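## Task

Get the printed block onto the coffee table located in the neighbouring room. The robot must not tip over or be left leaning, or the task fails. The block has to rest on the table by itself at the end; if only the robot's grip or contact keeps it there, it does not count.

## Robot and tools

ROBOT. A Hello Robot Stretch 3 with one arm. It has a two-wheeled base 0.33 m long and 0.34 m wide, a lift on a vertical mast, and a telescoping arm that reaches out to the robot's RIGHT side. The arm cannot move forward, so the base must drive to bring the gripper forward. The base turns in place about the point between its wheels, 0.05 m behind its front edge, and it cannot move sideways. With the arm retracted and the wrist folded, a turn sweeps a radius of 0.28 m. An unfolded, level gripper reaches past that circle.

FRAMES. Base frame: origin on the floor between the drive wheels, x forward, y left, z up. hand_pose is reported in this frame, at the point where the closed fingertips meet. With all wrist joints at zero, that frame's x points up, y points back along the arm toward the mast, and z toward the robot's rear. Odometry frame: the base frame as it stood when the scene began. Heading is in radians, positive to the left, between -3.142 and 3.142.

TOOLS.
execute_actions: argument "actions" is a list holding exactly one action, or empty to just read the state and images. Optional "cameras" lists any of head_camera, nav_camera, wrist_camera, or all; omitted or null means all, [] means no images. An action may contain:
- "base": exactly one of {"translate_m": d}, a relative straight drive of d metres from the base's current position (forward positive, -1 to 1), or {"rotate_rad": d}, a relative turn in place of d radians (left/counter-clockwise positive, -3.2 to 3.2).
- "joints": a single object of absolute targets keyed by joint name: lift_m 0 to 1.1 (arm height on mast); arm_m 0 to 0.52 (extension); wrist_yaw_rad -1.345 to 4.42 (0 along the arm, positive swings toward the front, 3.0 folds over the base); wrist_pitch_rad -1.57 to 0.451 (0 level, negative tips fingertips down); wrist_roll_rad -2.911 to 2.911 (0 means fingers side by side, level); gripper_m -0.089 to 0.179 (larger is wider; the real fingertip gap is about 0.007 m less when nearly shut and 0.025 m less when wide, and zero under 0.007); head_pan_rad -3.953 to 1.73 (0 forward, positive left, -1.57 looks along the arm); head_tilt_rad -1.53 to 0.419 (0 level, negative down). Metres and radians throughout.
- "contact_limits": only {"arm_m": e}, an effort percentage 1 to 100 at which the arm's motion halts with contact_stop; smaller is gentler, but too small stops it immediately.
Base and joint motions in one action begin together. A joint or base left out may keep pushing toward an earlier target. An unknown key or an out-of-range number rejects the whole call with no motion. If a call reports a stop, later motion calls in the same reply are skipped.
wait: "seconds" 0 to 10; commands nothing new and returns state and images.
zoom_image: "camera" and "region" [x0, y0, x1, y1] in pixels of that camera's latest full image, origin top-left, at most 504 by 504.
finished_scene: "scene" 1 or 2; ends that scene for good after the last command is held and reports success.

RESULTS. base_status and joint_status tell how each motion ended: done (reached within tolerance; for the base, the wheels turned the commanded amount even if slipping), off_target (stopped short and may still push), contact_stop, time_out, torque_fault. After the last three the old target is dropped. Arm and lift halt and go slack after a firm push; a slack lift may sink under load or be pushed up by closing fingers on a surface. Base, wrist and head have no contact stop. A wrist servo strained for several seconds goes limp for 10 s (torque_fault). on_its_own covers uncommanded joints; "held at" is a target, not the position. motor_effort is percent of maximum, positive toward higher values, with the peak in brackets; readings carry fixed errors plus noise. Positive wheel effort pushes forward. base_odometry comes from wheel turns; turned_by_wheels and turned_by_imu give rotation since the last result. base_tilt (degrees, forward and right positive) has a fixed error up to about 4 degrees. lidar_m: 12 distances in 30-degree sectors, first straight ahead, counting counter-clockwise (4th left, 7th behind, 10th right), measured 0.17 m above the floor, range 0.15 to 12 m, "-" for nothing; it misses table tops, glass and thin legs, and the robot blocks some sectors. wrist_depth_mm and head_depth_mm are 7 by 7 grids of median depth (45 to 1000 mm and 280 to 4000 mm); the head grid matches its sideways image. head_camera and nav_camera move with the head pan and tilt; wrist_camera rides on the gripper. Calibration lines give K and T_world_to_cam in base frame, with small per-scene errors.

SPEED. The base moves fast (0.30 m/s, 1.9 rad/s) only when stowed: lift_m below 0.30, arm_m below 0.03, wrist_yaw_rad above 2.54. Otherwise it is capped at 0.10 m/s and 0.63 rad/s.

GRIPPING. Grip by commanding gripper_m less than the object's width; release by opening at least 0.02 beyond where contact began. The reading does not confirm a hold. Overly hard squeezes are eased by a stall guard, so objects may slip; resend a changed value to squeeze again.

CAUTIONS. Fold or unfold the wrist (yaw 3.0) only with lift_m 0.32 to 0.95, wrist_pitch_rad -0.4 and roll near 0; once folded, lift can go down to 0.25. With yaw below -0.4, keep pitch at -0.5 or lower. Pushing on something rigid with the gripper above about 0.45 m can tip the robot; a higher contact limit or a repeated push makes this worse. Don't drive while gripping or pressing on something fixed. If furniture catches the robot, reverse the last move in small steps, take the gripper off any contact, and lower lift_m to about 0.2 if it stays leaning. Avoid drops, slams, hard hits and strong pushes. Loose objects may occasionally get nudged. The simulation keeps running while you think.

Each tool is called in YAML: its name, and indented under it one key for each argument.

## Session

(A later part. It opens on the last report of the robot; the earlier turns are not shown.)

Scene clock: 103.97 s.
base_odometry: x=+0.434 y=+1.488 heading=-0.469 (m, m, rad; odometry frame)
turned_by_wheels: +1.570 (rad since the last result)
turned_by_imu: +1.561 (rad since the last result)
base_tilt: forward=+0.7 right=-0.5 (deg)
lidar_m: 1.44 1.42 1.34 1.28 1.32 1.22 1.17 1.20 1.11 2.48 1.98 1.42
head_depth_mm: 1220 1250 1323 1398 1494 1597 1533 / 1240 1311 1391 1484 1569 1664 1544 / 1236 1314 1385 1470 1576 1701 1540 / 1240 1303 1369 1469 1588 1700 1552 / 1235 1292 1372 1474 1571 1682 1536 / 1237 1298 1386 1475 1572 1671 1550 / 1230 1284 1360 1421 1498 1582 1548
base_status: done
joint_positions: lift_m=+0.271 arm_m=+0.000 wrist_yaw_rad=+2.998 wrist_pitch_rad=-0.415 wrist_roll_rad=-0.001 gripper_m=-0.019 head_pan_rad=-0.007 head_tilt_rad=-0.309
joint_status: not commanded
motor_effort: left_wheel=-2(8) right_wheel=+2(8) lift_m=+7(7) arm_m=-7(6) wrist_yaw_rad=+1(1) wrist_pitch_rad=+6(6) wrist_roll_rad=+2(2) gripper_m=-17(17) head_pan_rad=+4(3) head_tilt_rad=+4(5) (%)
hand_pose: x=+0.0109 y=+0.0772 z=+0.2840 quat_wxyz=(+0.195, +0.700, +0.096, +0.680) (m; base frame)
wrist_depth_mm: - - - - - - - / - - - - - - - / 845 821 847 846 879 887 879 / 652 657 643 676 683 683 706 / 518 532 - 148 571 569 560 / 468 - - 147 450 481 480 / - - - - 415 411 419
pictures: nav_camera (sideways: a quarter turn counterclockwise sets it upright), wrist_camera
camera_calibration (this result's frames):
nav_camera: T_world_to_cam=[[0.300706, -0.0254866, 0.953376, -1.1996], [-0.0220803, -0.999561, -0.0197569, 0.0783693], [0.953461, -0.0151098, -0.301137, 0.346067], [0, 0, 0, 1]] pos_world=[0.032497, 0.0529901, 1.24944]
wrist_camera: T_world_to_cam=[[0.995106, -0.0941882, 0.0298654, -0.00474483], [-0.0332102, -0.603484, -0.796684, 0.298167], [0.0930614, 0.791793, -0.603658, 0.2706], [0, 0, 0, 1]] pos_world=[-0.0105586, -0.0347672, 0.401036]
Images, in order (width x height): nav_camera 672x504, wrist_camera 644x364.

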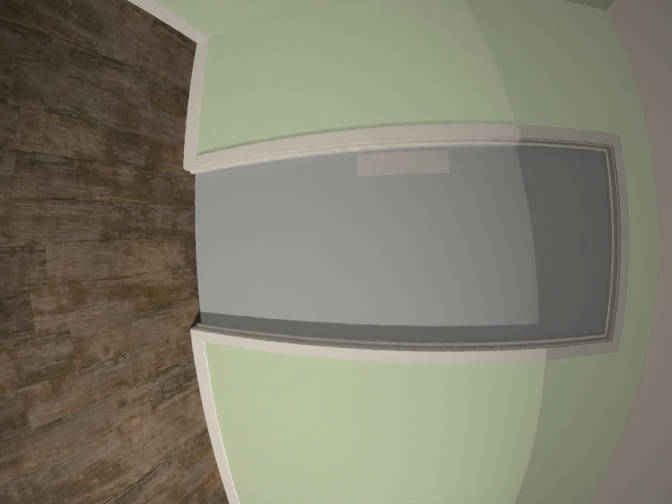

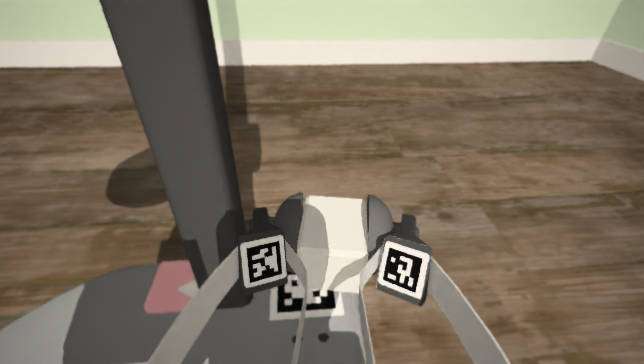

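Centered. Repeat the earlier sequence.

execute_actions:
  actions:
    - {"base":{"translate_m":1.0}}
  cameras: []

execute_actions:
  actions:
    - {"base":{"translate_m":0.28}}
  cameras: []

execute_actions:
  actions:
    - {"joints":{"lift_m":0.33}}
  cameras: []

execute_actions:
  actions:
    - {"base":{"translate_m":0.77}}
  cameras: []

execute_actions:
  actions:
    - {"base":{"rotate_rad":0.4}}
  cameras: []

execute_actions:
  actions:
    - {"base":{"translate_m":0.75},"joints":{"head_pan_rad":-1.9}}
  cameras: ["nav_camera"]

Scene clock: 118.27 s.
base_odometry: x=+1.326 y=+1.036 heading=-0.470 (m, m, rad; odometry frame)
turned_by_wheels: +0.000 (rad since the last result)
turned_by_imu: -0.003 (rad since the last result)
base_tilt: forward=+0.7 right=-0.5 (deg)
lidar_m: 0.44 0.46 0.58 1.28 1.35 1.82 2.16 1.88 2.57 1.56 0.54 0.46
head_depth_mm: 346 366 388 413 441 475 511 / 346 365 387 412 439 472 508 / 345 364 386 410 439 469 505 / 344 363 385 410 437 467 505 / 344 362 384 408 435 467 501 / 342 361 383 406 435 465 501 / 342 360 381 404 433 464 497
base_status: done
joint_positions: lift_m=+0.271 arm_m=+0.000 wrist_yaw_rad=+2.998 wrist_pitch_rad=-0.415 wrist_roll_rad=-0.001 gripper_m=-0.019 head_pan_rad=-0.007 head_tilt_rad=-0.309
joint_status: not commanded
motor_effort: left_wheel=-2(7) right_wheel=+2(7) lift_m=+7(7) arm_m=-7(6) wrist_yaw_rad=+1(1) wrist_pitch_rad=+6(6) wrist_roll_rad=+2(2) gripper_m=-17(16) head_pan_rad=+4(4) head_tilt_rad=+5(5) (%)
hand_pose: x=+0.0109 y=+0.0772 z=+0.2840 quat_wxyz=(+0.195, +0.700, +0.096, +0.680) (m; base frame)
wrist_depth_mm: - - - - 913 510 458 / - - - - 879 561 460 / 824 841 838 845 816 605 466 / 653 664 657 674 684 632 472 / 529 543 - 148 558 557 468 / 477 - - 148 460 479 461 / - - - - 408 411 416
pictures: none
No camera images: the call's "cameras" was empty. Leave "cameras" out to get every camera's image.

Scene clock: 121.03 s.
base_odometry: x=+1.576 y=+0.909 heading=-0.470 (m, m, rad; odometry frame)
turned_by_wheels: +0.000 (rad since the last result)
turned_by_imu: -0.001 (rad since the last result)
base_tilt: forward=+0.7 right=-0.6 (deg)
lidar_m: 0.16 0.17 0.23 0.48 1.36 1.83 2.44 2.13 2.57 0.41 0.24 0.17
head_depth_mm: - - - - - - - / - - - - - - - / - - - - - - - / - - - - - - - / - - - - - - - / - - - - - - - / - - - - - - -
base_status: done
joint_positions: lift_m=+0.271 arm_m=+0.000 wrist_yaw_rad=+2.998 wrist_pitch_rad=-0.415 wrist_roll_rad=-0.001 gripper_m=-0.019 head_pan_rad=-0.007 head_tilt_rad=-0.309
joint_status: not commanded
motor_effort: left_wheel=-2(8) right_wheel=+2(6) lift_m=+7(7) arm_m=-6(6) wrist_yaw_rad=+1(1) wrist_pitch_rad=+6(6) wrist_roll_rad=+2(2) gripper_m=-17(17) head_pan_rad=+3(3) head_tilt_rad=+5(4) (%)
hand_pose: x=+0.0109 y=+0.0772 z=+0.2840 quat_wxyz=(+0.195, +0.700, +0.096, +0.680) (m; base frame)
wrist_depth_mm: - - - 691 412 248 176 / - - - 736 416 250 177 / 798 826 855 693 427 253 180 / 668 647 658 630 438 256 181 / 537 540 - 149 371 261 182 / 466 - - 147 445 263 183 / - - - - 400 249 186
pictures: none
No camera images: the call's "cameras" was empty. Leave "cameras" out to get every camera's image.

Scene clock: 122.40 s.
base_odometry: x=+1.576 y=+0.909 heading=-0.470 (m, m, rad; odometry frame)
turned_by_wheels: +0.000 (rad since the last result)
turned_by_imu: +0.000 (rad since the last result)
base_tilt: forward=+0.6 right=-0.5 (deg)
lidar_m: 0.16 0.17 0.23 0.47 1.36 1.83 2.44 2.12 2.56 0.41 0.24 0.17
head_depth_mm: - - - - - - - / - - - - - - - / - - - - - - - / - - - - - - - / - - - - - - - / - - - - - - - / - - - - - - -
base_status: not commanded
joint_positions: lift_m=+0.329 arm_m=+0.000 wrist_yaw_rad=+2.998 wrist_pitch_rad=-0.415 wrist_roll_rad=-0.001 gripper_m=-0.019 head_pan_rad=-0.007 head_tilt_rad=-0.309
joint_status: all done
motor_effort: left_wheel=-2(2) right_wheel=+2(2) lift_m=+27(28) arm_m=-6(6) wrist_yaw_rad=+1(1) wrist_pitch_rad=+6(6) wrist_roll_rad=+2(2) gripper_m=-17(18) head_pan_rad=+3(4) head_tilt_rad=+4(5) (%)
hand_pose: x=+0.0109 y=+0.0772 z=+0.3426 quat_wxyz=(+0.195, +0.700, +0.096, +0.680) (m; base frame)
wrist_depth_mm: - - - 685 415 246 177 / - - - 717 421 249 180 / 949 964 956 759 433 252 179 / 768 754 774 660 439 258 181 / 607 613 - 148 370 260 182 / 527 533 - 149 508 263 184 / 460 - - - 448 252 186
pictures: none
No camera images: the call's "cameras" was empty. Leave "cameras" out to get every camera's image.

Scene clock: 131.07 s.
base_odometry: x=+2.262 y=+0.561 heading=-0.469 (m, m, rad; odometry frame)
turned_by_wheels: +0.000 (rad since the last result)
turned_by_imu: +0.013 (rad since the last result)
base_tilt: forward=+0.6 right=-0.5 (deg)
lidar_m: - - 0.15 0.20 1.37 1.86 2.55 2.23 2.54 0.21 0.15 -
head_depth_mm: - - - - - - - / - - - - - - - / - - - - - - - / - - - - - - - / - - - - - - - / - - - - - - - / - - - - - - -
base_status: translate_m off_target (by the wheels' count: +0.7698 of +0.7700)
joint_positions: lift_m=+0.330 arm_m=+0.000 wrist_yaw_rad=+3.003 wrist_pitch_rad=-0.418 wrist_roll_rad=+0.000 gripper_m=-0.019 head_pan_rad=+0.010 head_tilt_rad=-0.275
joint_status: not commanded
on_its_own: left_wheel is at rest, and its effort (+29) is outside its rest range (-18 to +18)
motor_effort: left_wheel=+29(48) right_wheel=+10(28) lift_m=+22(26) arm_m=-3(6) wrist_yaw_rad=-1(3) wrist_pitch_rad=+7(7) wrist_roll_rad=+1(2) gripper_m=-16(16) head_pan_rad=-5(8) head_tilt_rad=-14(14) (%)
hand_pose: x=+0.0099 y=+0.0771 z=+0.3422 quat_wxyz=(+0.195, +0.700, +0.099, +0.680) (m; base frame)
wrist_depth_mm: - - - 454 157 92 65 / - - - 498 160 93 65 / 931 940 969 543 163 94 66 / 731 747 760 468 164 95 66 / 609 609 - 148 139 95 67 / 515 533 - 149 196 96 67 / 458 - - - 176 91 68
pictures: none
No camera images: the call's "cameras" was empty. Leave "cameras" out to get every camera's image.

Scene clock: 132.63 s.
base_odometry: x=+2.262 y=+0.561 heading=-0.070 (m, m, rad; odometry frame)
turned_by_wheels: +0.399 (rad since the last result)
turned_by_imu: +0.205 (rad since the last result)
base_tilt: forward=+0.6 right=-0.5 (deg)
lidar_m: - - 0.15 0.48 1.48 2.40 2.20 2.81 2.45 0.19 0.15 -
head_depth_mm: - - - - - - - / - - - - - - - / - - - - - - - / - - - - - - - / - - - - - - - / - - - - - - - / - - - - - - -
base_status: rotate_rad off_target (by the wheels' count: +0.3989 of +0.4000)
joint_positions: lift_m=+0.330 arm_m=+0.000 wrist_yaw_rad=+2.970 wrist_pitch_rad=-0.418 wrist_roll_rad=+0.000 gripper_m=-0.019 head_pan_rad=+0.006 head_tilt_rad=-0.297
joint_status: not commanded
on_its_own: right_wheel is at rest, and its effort (+26) is outside its rest range (-18 to +18); wrist_yaw_rad is at rest, and its effort (+19) is outside its rest range (-12 to +12)
motor_effort: left_wheel=-5(17) right_wheel=+26(32) lift_m=+23(22) arm_m=-3(4) wrist_yaw_rad=+19(18) wrist_pitch_rad=+7(7) wrist_roll_rad=+1(1) gripper_m=-17(17) head_pan_rad=-4(4) head_tilt_rad=-2(14) (%)
hand_pose: x=+0.0170 y=+0.0759 z=+0.3422 quat_wxyz=(+0.206, +0.702, +0.087, +0.677) (m; base frame)
wrist_depth_mm: - - - - 383 163 104 / - - - - 359 159 102 / 921 949 953 860 346 156 101 / 738 746 774 681 332 153 100 / 620 607 - 148 243 150 99 / 530 527 - 151 359 147 97 / 465 - - - 298 135 96
pictures: none
No camera images: the call's "cameras" was empty. Leave "cameras" out to get every camera's image.

Scene clock: 141.07 s.
base_odometry: x=+3.010 y=+0.509 heading=-0.070 (m, m, rad; odometry frame)
turned_by_wheels: +0.001 (rad since the last result)
turned_by_imu: -0.299 (rad since the last result)
base_tilt: forward=+0.6 right=-0.6 (deg)
lidar_m: - - 0.15 0.19 1.34 1.71 2.54 2.21 2.62 0.38 0.15 -
head_depth_mm: 2973 3135 3240 3331 2983 2069 1610 / 2823 2988 3092 3334 2927 2087 1611 / 2672 2755 2967 3115 2965 2081 1606 / 2526 2637 2773 2874 2909 2102 1617 / 2391 2475 2582 2723 2826 2095 1610 / 2256 2384 2472 2580 2637 2082 1613 / 2145 2245 2334 2441 2528 2088 1608
base_status: translate_m off_target (by the wheels' count: +0.7498 of +0.7500)
joint_positions: lift_m=+0.330 arm_m=+0.000 wrist_yaw_rad=+3.000 wrist_pitch_rad=-0.419 wrist_roll_rad=+0.000 gripper_m=-0.019 head_pan_rad=-1.971 head_tilt_rad=-0.261
joint_status: head_pan_rad off_target (ended at -1.971, target -1.900)
on_its_own: left_wheel is at rest, and its effort (+31) is outside its rest range (-18 to +18)
motor_effort: left_wheel=+31(78) right_wheel=+8(54) lift_m=+21(23) arm_m=-3(3) wrist_yaw_rad=+1(18) wrist_pitch_rad=+7(9) wrist_roll_rad=+1(1) gripper_m=-17(17) head_pan_rad=+31(79) head_tilt_rad=-21(62) (%)
hand_pose: x=+0.0104 y=+0.0770 z=+0.3423 quat_wxyz=(+0.196, +0.700, +0.098, +0.680) (m; base frame)
wrist_depth_mm: - - 477 376 163 104 77 / - - - 405 168 107 78 / 941 943 585 441 174 109 79 / 737 747 733 394 180 111 81 / 623 625 - 147 158 113 82 / 517 527 - 149 217 115 83 / 467 - - - 204 112 85
pictures: nav_camera (sideways: a quarter turn counterclockwise sets it upright)
camera_calibration (this result's frames):
nav_camera: T_world_to_cam=[[-0.120926, -0.226012, 0.96659, -1.21429], [-0.915305, 0.402241, -0.0204562, 0.0847297], [-0.384179, -0.887198, -0.255512, 0.294845], [0, 0, 0, 1]] pos_world=[0.0439871, -0.046941, 1.25079]
Images, in order (width x height): nav_camera 672x504.

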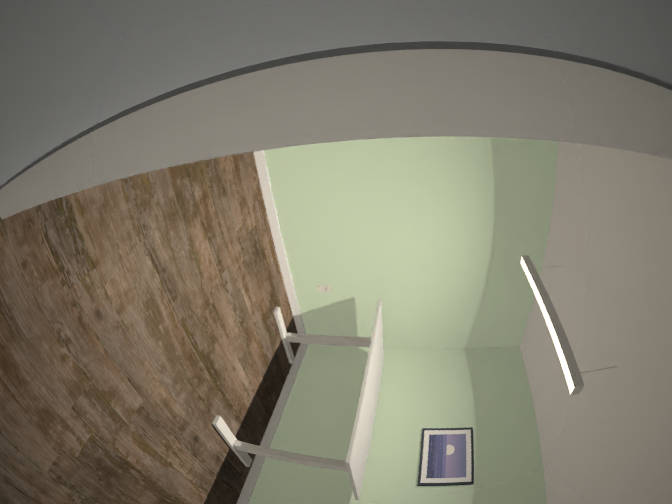

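execute_actions:
  actions:
    - {"base":{"translate_m":-0.6},"joints":{"head_pan_rad":0,"head_tilt_rad":-0.5}}
  cameras: ["nav_camera","head_camera"]

Scene clock: 151.73 s.
base_odometry: x=+2.411 y=+0.551 heading=-0.070 (m, m, rad; odometry frame)
turned_by_wheels: +0.000 (rad since the last result)
turned_by_imu: -0.001 (rad since the last result)
base_tilt: forward=+0.7 right=-0.5 (deg)
lidar_m: 0.66 0.67 0.74 1.26 1.28 1.64 1.94 1.71 2.52 2.50 0.93 0.71
head_depth_mm: 547 599 656 728 820 941 1081 / 542 589 648 718 807 919 1070 / 535 583 641 709 796 906 1052 / 532 576 635 701 782 890 1030 / 526 572 625 690 779 877 1009 / 522 564 618 683 762 865 991 / 516 561 613 675 751 844 973
base_status: done
joint_positions: lift_m=+0.330 arm_m=+0.000 wrist_yaw_rad=+3.000 wrist_pitch_rad=-0.419 wrist_roll_rad=+0.000 gripper_m=-0.019 head_pan_rad=-0.007 head_tilt_rad=-0.495
joint_status: all done
motor_effort: left_wheel=+0(23) right_wheel=+1(7) lift_m=+21(20) arm_m=-2(2) wrist_yaw_rad=+0(0) wrist_pitch_rad=+7(7) wrist_roll_rad=+1(1) gripper_m=-17(17) head_pan_rad=+3(79) head_tilt_rad=-3(69) (%)
hand_pose: x=+0.0104 y=+0.0770 z=+0.3423 quat_wxyz=(+0.196, +0.700, +0.098, +0.680) (m; base frame)
wrist_depth_mm: - - - - - 779 564 / - - - - - 798 573 / 957 969 945 996 966 790 625 / 724 743 761 761 780 741 669 / 604 624 - 148 660 653 630 / 530 532 - 148 526 533 546 / 460 - - - 471 473 484
pictures: head_camera (sideways: a quarter turn clockwise sets it upright), nav_camera (sideways: a quarter turn counterclockwise sets it upright)
camera_calibration (this result's frames):
head_camera: T_world_to_cam=[[-0.494021, -0.00548862, -0.869433, 1.14935], [-0.008239, 0.999965, -0.00163116, 0.00456044], [0.869411, 0.00635743, -0.494049, 0.591277], [0, 0, 0, 1]] pos_world=[0.0537795, -0.00201092, 1.29141]
nav_camera: T_world_to_cam=[[0.471469, -0.0267721, 0.881476, -1.10682], [-0.0256969, -0.999532, -0.0166134, 0.0742945], [0.881508, -0.0148185, -0.471936, 0.568775], [0, 0, 0, 1]] pos_world=[0.0223601, 0.0530562, 1.24529]
Images, in order (width x height): head_camera 896x504, nav_camera 672x504.

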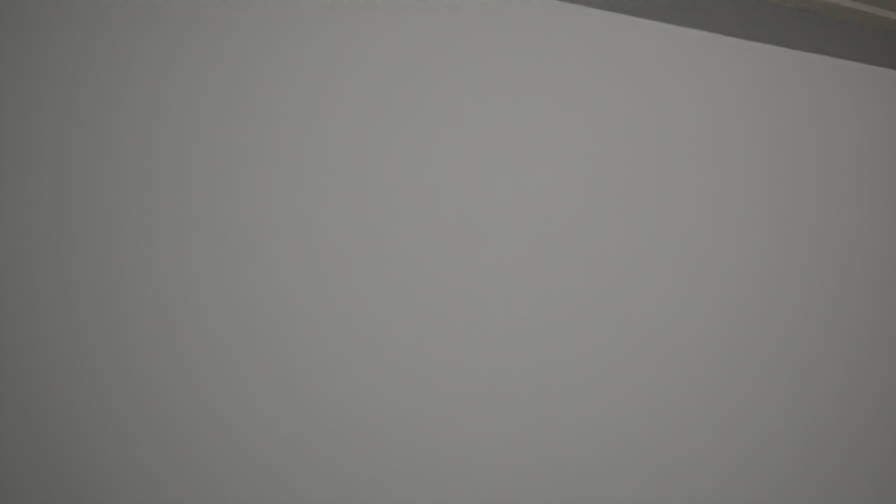

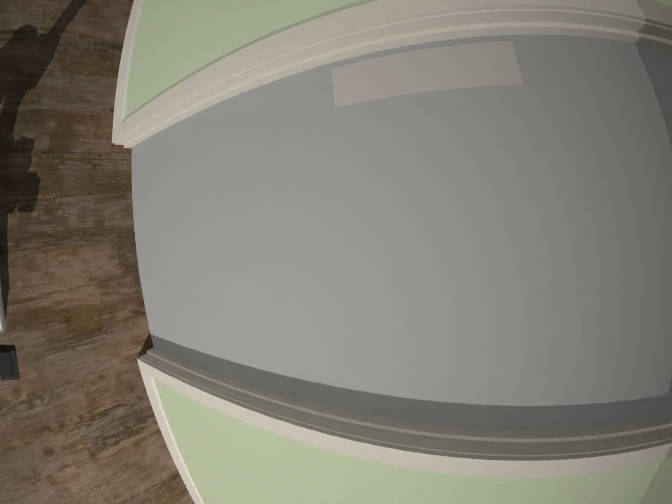

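execute_actions:
  actions:
    - {"base":{"rotate_rad":0.8}}
  cameras: []

execute_actions:
  actions:
    - {"base":{"translate_m":0.33}}
  cameras: []

execute_actions:
  actions:
    - {"base":{"rotate_rad":-0.7}}
  cameras: ["nav_camera"]

Scene clock: 160.57 s.
base_odometry: x=+2.411 y=+0.551 heading=+0.730 (m, m, rad; odometry frame)
turned_by_wheels: +0.800 (rad since the last result)
turned_by_imu: +0.797 (rad since the last result)
base_tilt: forward=+0.7 right=-0.6 (deg)
lidar_m: 0.71 1.02 1.26 1.39 1.95 1.95 1.71 2.52 1.39 0.73 0.67 0.66
head_depth_mm: 565 605 652 705 773 847 940 / 600 646 702 767 843 936 1053 / 588 644 704 787 884 1004 1153 / 598 649 717 796 894 1019 1186 / 657 722 799 902 1023 1191 1293 / 722 798 895 1022 1179 1396 1337 / 795 892 1012 1171 1398 1570 1341
base_status: done
joint_positions: lift_m=+0.330 arm_m=+0.000 wrist_yaw_rad=+3.000 wrist_pitch_rad=-0.419 wrist_roll_rad=+0.000 gripper_m=-0.019 head_pan_rad=-0.007 head_tilt_rad=-0.495
joint_status: not commanded
motor_effort: left_wheel=-3(6) right_wheel=+2(4) lift_m=+20(20) arm_m=-3(4) wrist_yaw_rad=+1(0) wrist_pitch_rad=+7(7) wrist_roll_rad=+1(1) gripper_m=-17(16) head_pan_rad=+3(3) head_tilt_rad=-3(3) (%)
hand_pose: x=+0.0104 y=+0.0770 z=+0.3423 quat_wxyz=(+0.196, +0.700, +0.098, +0.680) (m; base frame)
wrist_depth_mm: - - - - - - 950 / - - - - - - 974 / 936 900 969 973 986 - - / 745 753 753 775 775 801 777 / 615 622 - 148 643 646 648 / 518 535 - 148 518 549 552 / 465 - - - 469 470 479
pictures: none
No camera images: the call's "cameras" was empty. Leave "cameras" out to get every camera's image.

Scene clock: 165.10 s.
base_odometry: x=+2.657 y=+0.771 heading=+0.730 (m, m, rad; odometry frame)
turned_by_wheels: +0.000 (rad since the last result)
turned_by_imu: -0.002 (rad since the last result)
base_tilt: forward=+0.7 right=-0.5 (deg)
lidar_m: 0.38 0.57 1.05 1.16 1.83 2.20 2.04 2.73 0.76 0.50 0.41 0.41
head_depth_mm: 324 354 382 414 452 499 556 / 302 332 368 415 474 536 613 / 290 311 340 379 426 487 573 / 307 337 371 413 463 525 622 / 347 381 422 475 540 626 745 / 380 422 472 537 623 741 912 / 418 469 534 619 734 907 1157
base_status: done
joint_positions: lift_m=+0.330 arm_m=+0.000 wrist_yaw_rad=+3.000 wrist_pitch_rad=-0.419 wrist_roll_rad=+0.000 gripper_m=-0.019 head_pan_rad=-0.007 head_tilt_rad=-0.495
joint_status: not commanded
motor_effort: left_wheel=-3(5) right_wheel=+2(7) lift_m=+20(21) arm_m=-3(3) wrist_yaw_rad=+1(0) wrist_pitch_rad=+7(7) wrist_roll_rad=+1(1) gripper_m=-16(16) head_pan_rad=+3(3) head_tilt_rad=-3(3) (%)
hand_pose: x=+0.0104 y=+0.0770 z=+0.3423 quat_wxyz=(+0.196, +0.700, +0.098, +0.680) (m; base frame)
wrist_depth_mm: - - - - - 910 790 / - - - - - 939 818 / 929 957 949 992 971 924 881 / 746 748 746 763 790 778 770 / 615 624 - 148 654 638 646 / 526 524 - 149 518 546 550 / 459 - - - 464 474 480
pictures: none
No camera images: the call's "cameras" was empty. Leave "cameras" out to get every camera's image.

Scene clock: 167.17 s.
base_odometry: x=+2.657 y=+0.771 heading=+0.030 (m, m, rad; odometry frame)
turned_by_wheels: -0.700 (rad since the last result)
turned_by_imu: -0.699 (rad since the last result)
base_tilt: forward=+0.7 right=-0.5 (deg)
lidar_m: 0.41 0.38 0.46 1.05 1.09 1.49 2.19 2.04 2.83 1.30 0.58 0.42
head_depth_mm: 309 335 367 406 455 518 595 / 308 335 367 407 455 517 594 / 308 335 368 406 455 516 595 / 308 334 367 405 454 515 596 / 308 335 367 406 455 516 596 / 308 335 366 404 452 514 591 / 307 333 365 404 451 515 569
base_status: done
joint_positions: lift_m=+0.330 arm_m=+0.000 wrist_yaw_rad=+3.000 wrist_pitch_rad=-0.419 wrist_roll_rad=+0.000 gripper_m=-0.019 head_pan_rad=-0.007 head_tilt_rad=-0.495
joint_status: not commanded
motor_effort: left_wheel=+2(6) right_wheel=-1(4) lift_m=+21(21) arm_m=-3(3) wrist_yaw_rad=+0(0) wrist_pitch_rad=+7(7) wrist_roll_rad=+1(1) gripper_m=-16(16) head_pan_rad=+3(3) head_tilt_rad=-3(3) (%)
hand_pose: x=+0.0104 y=+0.0770 z=+0.3423 quat_wxyz=(+0.196, +0.700, +0.098, +0.680) (m; base frame)
wrist_depth_mm: 933 - 966 - 873 494 354 / - - - - 865 493 353 / 923 939 944 990 849 509 340 / 747 777 747 776 749 515 357 / 618 621 - 149 663 515 392 / 522 526 - 149 516 497 436 / 470 - - - 467 469 448
pictures: nav_camera (sideways: a quarter turn counterclockwise sets it upright)
camera_calibration (this result's frames):
nav_camera: T_world_to_cam=[[0.47147, -0.0267589, 0.881476, -1.10682], [-0.025669, -0.999532, -0.0166134, 0.0742943], [0.881508, -0.0147939, -0.471936, 0.568775], [0, 0, 0, 1]] pos_world=[0.0223586, 0.0530567, 1.24529]
Images, in order (width x height): nav_camera 672x504.

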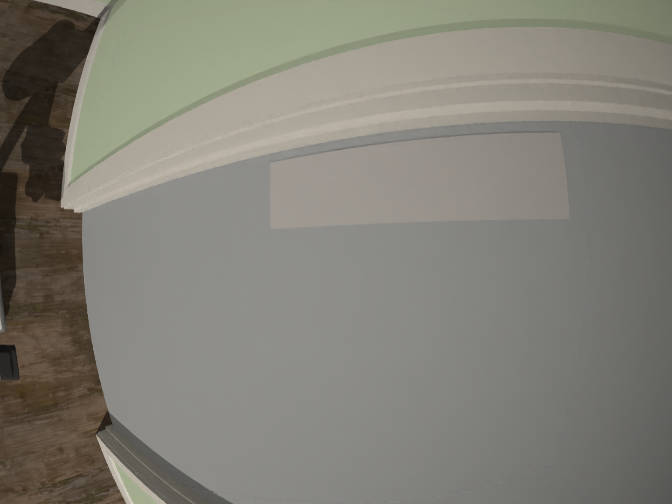

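execute_actions:
  actions:
    - {"base":{"translate_m":0.6}}
  cameras: ["nav_camera"]

Scene clock: 177.37 s.
base_odometry: x=+3.257 y=+0.789 heading=+0.030 (m, m, rad; odometry frame)
turned_by_wheels: +0.000 (rad since the last result)
turned_by_imu: -0.032 (rad since the last result)
base_tilt: forward=+0.6 right=-0.5 (deg)
lidar_m: - - 0.15 0.19 1.09 1.45 2.55 2.34 2.84 0.25 0.15 -
head_depth_mm: - - - - - - - / - - - - - - - / - - - - - - - / - - - - - - - / - - - - - - - / - - - - - - - / - - - - - - -
base_status: translate_m off_target (by the wheels' count: +0.5999 of +0.6000)
joint_positions: lift_m=+0.330 arm_m=+0.000 wrist_yaw_rad=+3.002 wrist_pitch_rad=-0.418 wrist_roll_rad=+0.001 gripper_m=-0.019 head_pan_rad=+0.012 head_tilt_rad=-0.488
joint_status: not commanded
on_its_own: left_wheel is at rest, and its effort (+23) is outside its rest range (-18 to +18)
motor_effort: left_wheel=+23(65) right_wheel=+8(32) lift_m=+19(21) arm_m=-1(3) wrist_yaw_rad=+0(4) wrist_pitch_rad=+7(8) wrist_roll_rad=+1(1) gripper_m=-17(17) head_pan_rad=-6(15) head_tilt_rad=-6(9) (%)
hand_pose: x=+0.0100 y=+0.0771 z=+0.3424 quat_wxyz=(+0.195, +0.700, +0.098, +0.680) (m; base frame)
wrist_depth_mm: 936 - 236 226 159 95 68 / - - 261 246 161 96 68 / 938 959 289 278 165 97 69 / 748 763 510 299 169 98 70 / 623 622 - 149 142 100 70 / 528 534 - 149 200 101 71 / 456 - - - 182 97 72
pictures: nav_camera (sideways: a quarter turn counterclockwise sets it upright)
camera_calibration (this result's frames):
nav_camera: T_world_to_cam=[[0.466483, -0.0179957, 0.884347, -1.11053], [-0.00686082, -0.999837, -0.0167268, 0.0743274], [0.884503, 0.00173543, -0.466531, 0.561723], [0, 0, 0, 1]] pos_world=[0.0217092, 0.0533556, 1.2454]
Images, in order (width x height): nav_camera 672x504.

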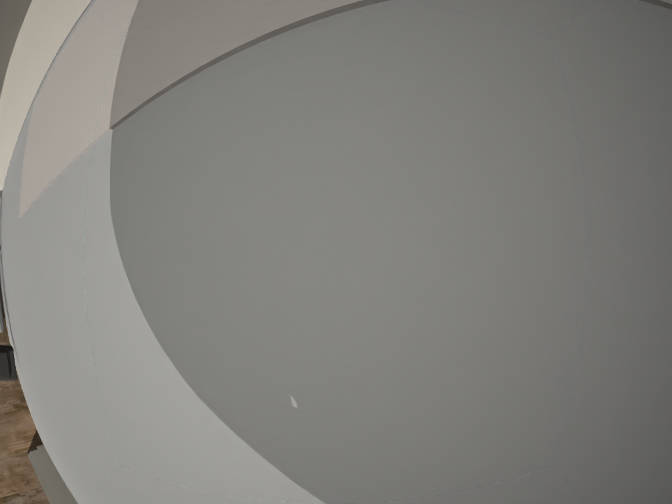

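execute_actions:
  actions:
    - {"base":{"translate_m":-0.3}}
  cameras: []

execute_actions:
  actions:
    - {"base":{"rotate_rad":1.6},"joints":{"head_pan_rad":-1.57,"head_tilt_rad":-0.8}}
  cameras: []

execute_actions:
  actions:
    - {"joints":{"arm_m":0.5},"contact_limits":{"arm_m":100}}
  cameras: ["nav_camera"]

Scene clock: 190.83 s.
base_odometry: x=+2.957 y=+0.780 heading=+0.030 (m, m, rad; odometry frame)
turned_by_wheels: +0.000 (rad since the last result)
turned_by_imu: -0.001 (rad since the last result)
base_tilt: forward=+0.7 right=-0.6 (deg)
lidar_m: 0.35 0.33 0.36 0.95 1.08 1.45 2.25 2.09 2.84 1.21 0.52 0.37
head_depth_mm: - 288 312 345 387 439 506 / - 289 311 344 386 438 506 / - 288 310 344 385 436 504 / - 288 310 342 383 435 503 / - 287 309 341 383 434 499 / - 287 308 341 380 430 498 / - 287 307 339 380 429 496
base_status: done
joint_positions: lift_m=+0.330 arm_m=+0.000 wrist_yaw_rad=+3.002 wrist_pitch_rad=-0.418 wrist_roll_rad=+0.001 gripper_m=-0.019 head_pan_rad=+0.007 head_tilt_rad=-0.494
joint_status: not commanded
motor_effort: left_wheel=+0(17) right_wheel=+1(7) lift_m=+19(19) arm_m=-1(2) wrist_yaw_rad=-2(1) wrist_pitch_rad=+7(7) wrist_roll_rad=+1(1) gripper_m=-17(16) head_pan_rad=-2(6) head_tilt_rad=-3(8) (%)
hand_pose: x=+0.0100 y=+0.0771 z=+0.3424 quat_wxyz=(+0.195, +0.700, +0.098, +0.680) (m; base frame)
wrist_depth_mm: 898 - 988 - 678 411 275 / 979 - - - 695 407 292 / 927 929 970 977 703 418 308 / 739 757 749 763 679 398 341 / 606 617 - 148 576 416 376 / 516 530 - 149 521 470 386 / 471 - - - 458 479 394
pictures: none
No camera images: the call's "cameras" was empty. Leave "cameras" out to get every camera's image.

Scene clock: 194.30 s.
base_odometry: x=+2.957 y=+0.780 heading=+1.630 (m, m, rad; odometry frame)
turned_by_wheels: +1.600 (rad since the last result)
turned_by_imu: +1.595 (rad since the last result)
base_tilt: forward=+0.7 right=-0.6 (deg)
lidar_m: 1.02 1.09 1.48 2.25 2.33 2.83 1.11 0.51 0.37 0.35 0.33 0.37
head_depth_mm: 289 318 370 444 556 736 1091 / 289 318 371 444 554 739 1101 / 289 318 371 446 555 738 1094 / 289 318 370 445 554 738 1095 / 289 318 371 445 554 740 1096 / 289 316 370 442 554 717 874 / 288 317 370 442 518 582 758
base_status: done
joint_positions: lift_m=+0.330 arm_m=+0.000 wrist_yaw_rad=+3.002 wrist_pitch_rad=-0.418 wrist_roll_rad=+0.001 gripper_m=-0.019 head_pan_rad=-1.563 head_tilt_rad=-0.790
joint_status: all done
motor_effort: left_wheel=-3(6) right_wheel=+3(4) lift_m=+19(19) arm_m=-1(2) wrist_yaw_rad=-1(1) wrist_pitch_rad=+7(7) wrist_roll_rad=+1(1) gripper_m=-16(17) head_pan_rad=-3(40) head_tilt_rad=-5(25) (%)
hand_pose: x=+0.0100 y=+0.0771 z=+0.3424 quat_wxyz=(+0.195, +0.700, +0.098, +0.680) (m; base frame)
wrist_depth_mm: - - - - - - - / - - - - - - - / 955 943 946 965 987 - - / 717 752 770 745 784 767 786 / 619 613 - 148 656 644 641 / 527 535 - 149 510 551 544 / 464 - - - 468 475 474
pictures: none
No camera images: the call's "cameras" was empty. Leave "cameras" out to get every camera's image.

Scene clock: 199.17 s.
base_odometry: x=+2.957 y=+0.780 heading=+1.630 (m, m, rad; odometry frame)
turned_by_wheels: +0.000 (rad since the last result)
turned_by_imu: -0.028 (rad since the last result)
base_tilt: forward=+0.7 right=-0.6 (deg)
lidar_m: 0.93 1.09 1.44 2.25 2.31 2.85 1.24 0.72 0.73 0.90 0.34 0.36
head_depth_mm: 741 816 909 1033 1191 1280 1153 / 814 901 1020 1176 1376 1309 1152 / 912 1019 1177 1360 1496 1312 1150 / 2236 2611 2303 1819 1524 1291 1154 / 2264 2576 2256 1823 1527 1322 1161 / 2261 2559 2254 1835 1527 1313 917 / 2259 2565 2275 1822 1465 616 750
base_status: not commanded
joint_positions: lift_m=+0.330 arm_m=+0.500 wrist_yaw_rad=+3.000 wrist_pitch_rad=-0.420 wrist_roll_rad=+0.001 gripper_m=-0.019 head_pan_rad=-1.567 head_tilt_rad=-0.796
joint_status: all done
motor_effort: left_wheel=+0(23) right_wheel=+0(13) lift_m=+20(19) arm_m=+5(79) wrist_yaw_rad=+1(69) wrist_pitch_rad=+8(10) wrist_roll_rad=+1(1) gripper_m=-17(17) head_pan_rad=-1(4) head_tilt_rad=-2(5) (%)
contact_limits: arm_m 73 (drawing in: default 34, maximum 55; extending or still: default 44, maximum 73)
hand_pose: x=+0.0105 y=-0.4227 z=+0.3421 quat_wxyz=(+0.196, +0.700, +0.098, +0.679) (m; base frame)
wrist_depth_mm: - - - - - - 225 / - - - - - - 223 / 919 914 - 967 996 867 237 / 720 746 - 779 766 339 241 / 615 608 - 147 642 326 251 / 527 526 513 494 508 350 285 / 459 457 463 472 466 345 376
pictures: nav_camera (sideways: a quarter turn counterclockwise sets it upright)
camera_calibration (this result's frames):
nav_camera: T_world_to_cam=[[-0.0203648, -0.712447, 0.70143, -0.869105], [-0.999777, 0.0183984, -0.0103394, 0.072063], [-0.00553896, -0.701484, -0.712663, 0.887351], [0, 0, 0, 1]] pos_world=[0.0592628, 0.00194587, 1.24274]
Images, in order (width x height): nav_camera 672x504.

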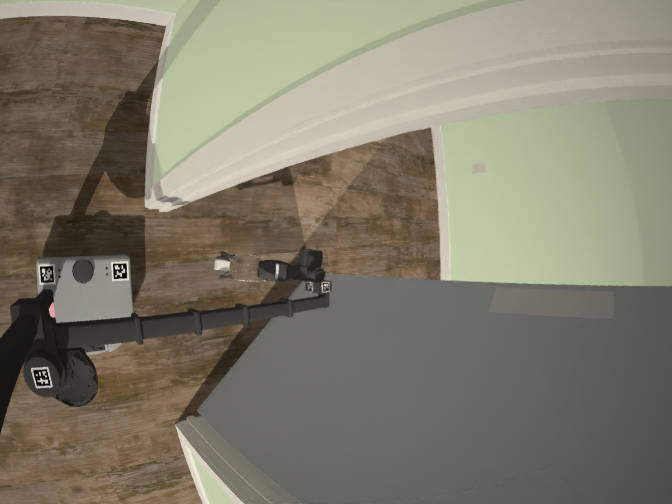

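It broke free. Retract, center, and go through.

execute_actions:
  actions:
    - {"base":{"translate_m":-0.15},"joints":{"arm_m":0,"head_pan_rad":0,"head_tilt_rad":-0.3}}
  cameras: ["wrist_camera"]

execute_actions:
  actions:
    - {"base":{"rotate_rad":-1.55}}
  cameras: []

execute_actions:
  actions:
    - {"base":{"translate_m":0.95}}
  cameras: ["nav_camera"]

Scene clock: 210.07 s.
base_odometry: x=+2.966 y=+0.630 heading=+1.630 (m, m, rad; odometry frame)
turned_by_wheels: +0.000 (rad since the last result)
turned_by_imu: -0.001 (rad since the last result)
base_tilt: forward=+0.7 right=-0.5 (deg)
lidar_m: 0.96 1.24 1.65 2.24 2.30 2.69 1.26 0.58 0.62 0.76 0.52 0.45
head_depth_mm: 751 752 754 766 776 785 794 / 1022 1071 1081 1098 1120 1143 1170 / 1029 1093 1155 1234 1310 1405 1491 / 1026 1080 1151 1224 1301 1402 1477 / 1024 1082 1140 1229 1303 1402 1472 / 1017 1079 1138 1217 1294 1378 1456 / 1017 1069 1130 1207 1288 1384 1457
base_status: done
joint_positions: lift_m=+0.330 arm_m=+0.000 wrist_yaw_rad=+3.000 wrist_pitch_rad=-0.420 wrist_roll_rad=+0.001 gripper_m=-0.019 head_pan_rad=-0.007 head_tilt_rad=-0.310
joint_status: all done
motor_effort: left_wheel=+0(3) right_wheel=+1(3) lift_m=+20(19) arm_m=-6(7) wrist_yaw_rad=+0(1) wrist_pitch_rad=+8(7) wrist_roll_rad=+1(1) gripper_m=-17(16) head_pan_rad=+3(41) head_tilt_rad=+5(32) (%)
hand_pose: x=+0.0105 y=+0.0766 z=+0.3421 quat_wxyz=(+0.196, +0.700, +0.098, +0.679) (m; base frame)
wrist_depth_mm: - - - - - - - / - - - - - - - / 948 952 955 - 974 - - / 744 738 760 751 765 760 809 / 601 623 - 148 643 634 647 / 519 523 - 149 519 550 551 / 468 - - - 466 475 472
pictures: wrist_camera
camera_calibration (this result's frames):
wrist_camera: T_world_to_cam=[[0.99523, -0.0934812, 0.0279143, -0.00553887], [-0.0347186, -0.606758, -0.794128, 0.343576], [0.0911733, 0.789371, -0.607109, 0.307544], [0, 0, 0, 1]] pos_world=[-0.0105989, -0.034817, 0.459711]
Images, in order (width x height): wrist_camera 644x364.

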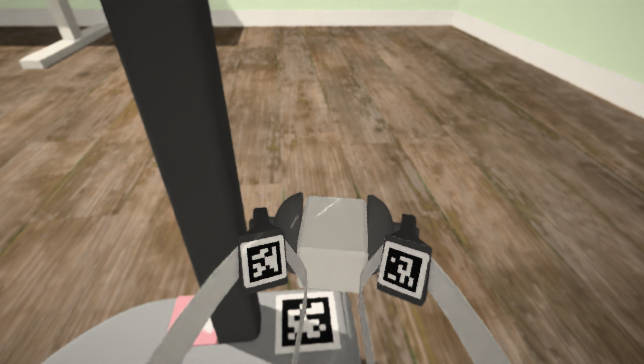

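Scene clock: 213.47 s.
base_odometry: x=+2.966 y=+0.630 heading=+0.081 (m, m, rad; odometry frame)
turned_by_wheels: -1.550 (rad since the last result)
turned_by_imu: -1.547 (rad since the last result)
base_tilt: forward=+0.7 right=-0.6 (deg)
lidar_m: 0.78 0.49 0.45 1.05 1.25 1.70 2.25 2.01 2.66 1.12 0.59 0.62
head_depth_mm: 612 635 661 691 728 764 805 / 671 703 739 775 815 861 913 / 748 791 833 877 933 995 1062 / 842 894 947 1004 1085 1170 1269 / 2229 2372 2498 2671 2713 1958 1550 / 2210 2372 2523 2629 2718 1967 1555 / 2235 2311 2471 2652 2707 1969 1542
base_status: done
joint_positions: lift_m=+0.330 arm_m=+0.000 wrist_yaw_rad=+3.000 wrist_pitch_rad=-0.420 wrist_roll_rad=+0.001 gripper_m=-0.019 head_pan_rad=-0.007 head_tilt_rad=-0.310
joint_status: not commanded
motor_effort: left_wheel=+3(7) right_wheel=-1(3) lift_m=+19(20) arm_m=-6(6) wrist_yaw_rad=+0(0) wrist_pitch_rad=+8(8) wrist_roll_rad=+1(1) gripper_m=-16(17) head_pan_rad=+2(3) head_tilt_rad=+6(6) (%)
hand_pose: x=+0.0105 y=+0.0767 z=+0.3421 quat_wxyz=(+0.196, +0.700, +0.098, +0.679) (m; base frame)
wrist_depth_mm: - - - - 729 400 394 / - - - - 720 430 - / 937 940 934 940 746 470 947 / 735 736 774 760 715 532 783 / 618 621 - 148 620 605 647 / 528 531 - 149 518 548 550 / 466 - - - 467 468 474
pictures: none
No camera images: the call's "cameras" was empty. Leave "cameras" out to get every camera's image.

Scene clock: 224.07 s.
base_odometry: x=+3.913 y=+0.706 heading=+0.081 (m, m, rad; odometry frame)
turned_by_wheels: +0.000 (rad since the last result)
turned_by_imu: -0.008 (rad since the last result)
base_tilt: forward=+0.7 right=-0.5 (deg)
lidar_m: 1.58 1.63 1.26 1.21 0.80 0.65 3.19 0.59 0.27 0.21 0.21 0.23
head_depth_mm: 1365 1440 1531 1623 1755 1828 1532 / 1366 1441 1533 1622 1749 1831 1542 / 1364 1438 1525 1626 1742 1830 1534 / 1365 1436 1533 1623 1725 1813 1532 / 1361 1453 1518 1619 1718 1823 1550 / 1367 1435 1503 1618 1732 1827 1550 / 1350 1417 1519 1618 1715 1833 1539
base_status: done
joint_positions: lift_m=+0.330 arm_m=+0.000 wrist_yaw_rad=+2.998 wrist_pitch_rad=-0.420 wrist_roll_rad=+0.001 gripper_m=-0.019 head_pan_rad=-0.006 head_tilt_rad=-0.309
joint_status: not commanded
motor_effort: left_wheel=+1(7) right_wheel=-1(19) lift_m=+20(19) arm_m=+3(7) wrist_yaw_rad=+1(2) wrist_pitch_rad=+8(8) wrist_roll_rad=+1(1) gripper_m=-16(17) head_pan_rad=+2(3) head_tilt_rad=+5(5) (%)
hand_pose: x=+0.0107 y=+0.0772 z=+0.3421 quat_wxyz=(+0.197, +0.700, +0.098, +0.679) (m; base frame)
wrist_depth_mm: 756 - - - - - - / 758 950 - - - - - / 758 878 937 995 999 970 - / 715 759 758 757 769 771 786 / 619 619 - 148 649 640 640 / 526 526 - 149 526 544 546 / 463 - - - 462 470 474
pictures: nav_camera (sideways: a quarter turn counterclockwise sets it upright)
camera_calibration (this result's frames):
nav_camera: T_world_to_cam=[[0.300474, -0.0253421, 0.953453, -1.1997], [-0.0216001, -0.999571, -0.0197608, 0.0783715], [0.953545, -0.0146571, -0.300892, 0.345749], [0, 0, 0, 1]] pos_world=[0.0324852, 0.0530026, 1.24944]
Images, in order (width x height): nav_camera 672x504.

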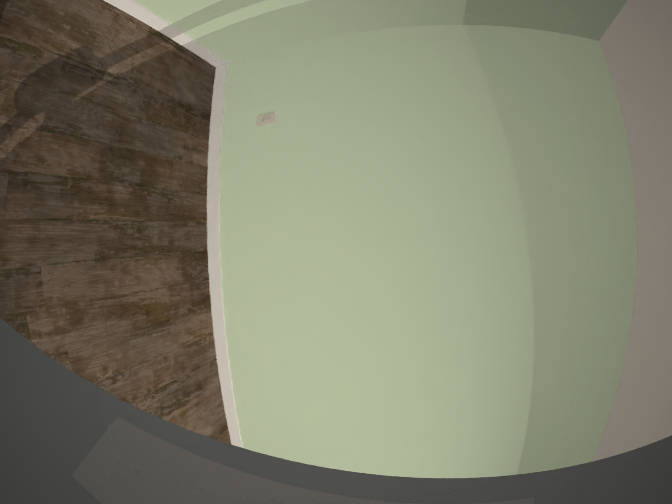

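execute_actions:
  actions:
    - {"base":{"rotate_rad":0.4}}
  cameras: []

execute_actions:
  actions:
    - {"base":{"translate_m":0.75},"joints":{"head_pan_rad":-1.9}}
  cameras: ["nav_camera"]

Scene clock: 228.70 s.
base_odometry: x=+3.913 y=+0.706 heading=+0.480 (m, m, rad; odometry frame)
turned_by_wheels: +0.400 (rad since the last result)
turned_by_imu: +0.398 (rad since the last result)
base_tilt: forward=+0.6 right=-0.5 (deg)
lidar_m: 1.59 1.32 1.21 0.92 0.69 3.13 2.86 0.31 0.22 0.21 0.22 1.57
head_depth_mm: 1312 1381 1471 1548 1635 1747 1539 / 1368 1429 1517 1602 1707 1807 1528 / 1418 1501 1577 1681 1795 1890 1525 / 1472 1548 1647 1756 1884 1934 1523 / 1522 1612 1716 1857 1974 1962 1540 / 1598 1692 1821 1969 2092 1955 1556 / 1637 1706 1797 1826 1885 1861 1550
base_status: done
joint_positions: lift_m=+0.330 arm_m=+0.000 wrist_yaw_rad=+2.998 wrist_pitch_rad=-0.420 wrist_roll_rad=+0.001 gripper_m=-0.019 head_pan_rad=-0.006 head_tilt_rad=-0.309
joint_status: not commanded
motor_effort: left_wheel=-2(6) right_wheel=+2(6) lift_m=+19(20) arm_m=+4(2) wrist_yaw_rad=+2(0) wrist_pitch_rad=+7(8) wrist_roll_rad=+1(1) gripper_m=-17(17) head_pan_rad=+3(3) head_tilt_rad=+5(5) (%)
hand_pose: x=+0.0107 y=+0.0772 z=+0.3421 quat_wxyz=(+0.197, +0.700, +0.098, +0.679) (m; base frame)
wrist_depth_mm: 512 - - - - - - / 567 611 - - - - - / 849 652 959 982 983 987 - / 718 700 749 783 765 789 810 / 622 617 - 148 653 639 636 / 534 528 - 149 530 550 552 / 468 - - - 469 459 473
pictures: none
No camera images: the call's "cameras" was empty. Leave "cameras" out to get every camera's image.

Scene clock: 237.43 s.
base_odometry: x=+4.578 y=+1.053 heading=+0.480 (m, m, rad; odometry frame)
turned_by_wheels: +0.000 (rad since the last result)
turned_by_imu: -0.003 (rad since the last result)
base_tilt: forward=+0.7 right=-0.5 (deg)
lidar_m: 0.89 1.02 0.93 0.94 1.17 1.23 0.85 0.62 2.17 1.48 0.96 0.88
head_depth_mm: 2463 2643 2779 2870 2519 1975 1534 / 2452 2629 2800 2870 2540 1954 1539 / 2522 2657 2761 2878 2521 1962 1536 / 2535 2657 2839 3038 2705 1980 1552 / 2551 2717 2885 3035 2707 1960 1531 / 2554 2673 2839 3013 2756 1957 1530 / 2247 2257 2254 2277 2291 1960 1541
base_status: done
joint_positions: lift_m=+0.330 arm_m=+0.000 wrist_yaw_rad=+2.998 wrist_pitch_rad=-0.420 wrist_roll_rad=+0.001 gripper_m=-0.019 head_pan_rad=-1.893 head_tilt_rad=-0.309
joint_status: all done
motor_effort: left_wheel=-3(5) right_wheel=+2(6) lift_m=+19(20) arm_m=+3(3) wrist_yaw_rad=+2(1) wrist_pitch_rad=+8(8) wrist_roll_rad=+1(1) gripper_m=-16(16) head_pan_rad=-3(40) head_tilt_rad=+4(5) (%)
hand_pose: x=+0.0107 y=+0.0772 z=+0.3421 quat_wxyz=(+0.197, +0.700, +0.098, +0.679) (m; base frame)
wrist_depth_mm: - - 967 946 865 792 737 / - - - - 919 861 804 / 923 949 977 989 965 957 873 / 742 746 747 751 751 779 793 / 608 634 - 147 652 652 661 / 530 521 - 149 524 533 547 / 466 - - - 469 472 479
pictures: nav_camera (sideways: a quarter turn counterclockwise sets it upright)
camera_calibration (this result's frames):
nav_camera: T_world_to_cam=[[-0.11737, -0.277761, 0.953453, -1.19715], [-0.943478, 0.330844, -0.0197608, 0.083995], [-0.309956, -0.901882, -0.300892, 0.353456], [0, 0, 0, 1]] pos_world=[0.0482927, -0.0415359, 1.24944]
Images, in order (width x height): nav_camera 672x504.

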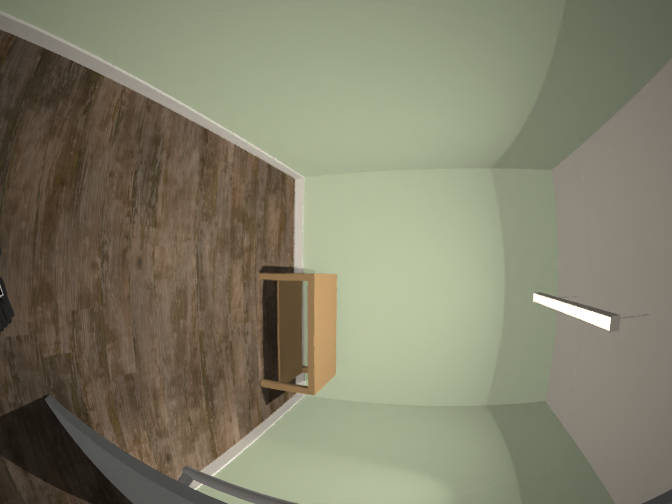

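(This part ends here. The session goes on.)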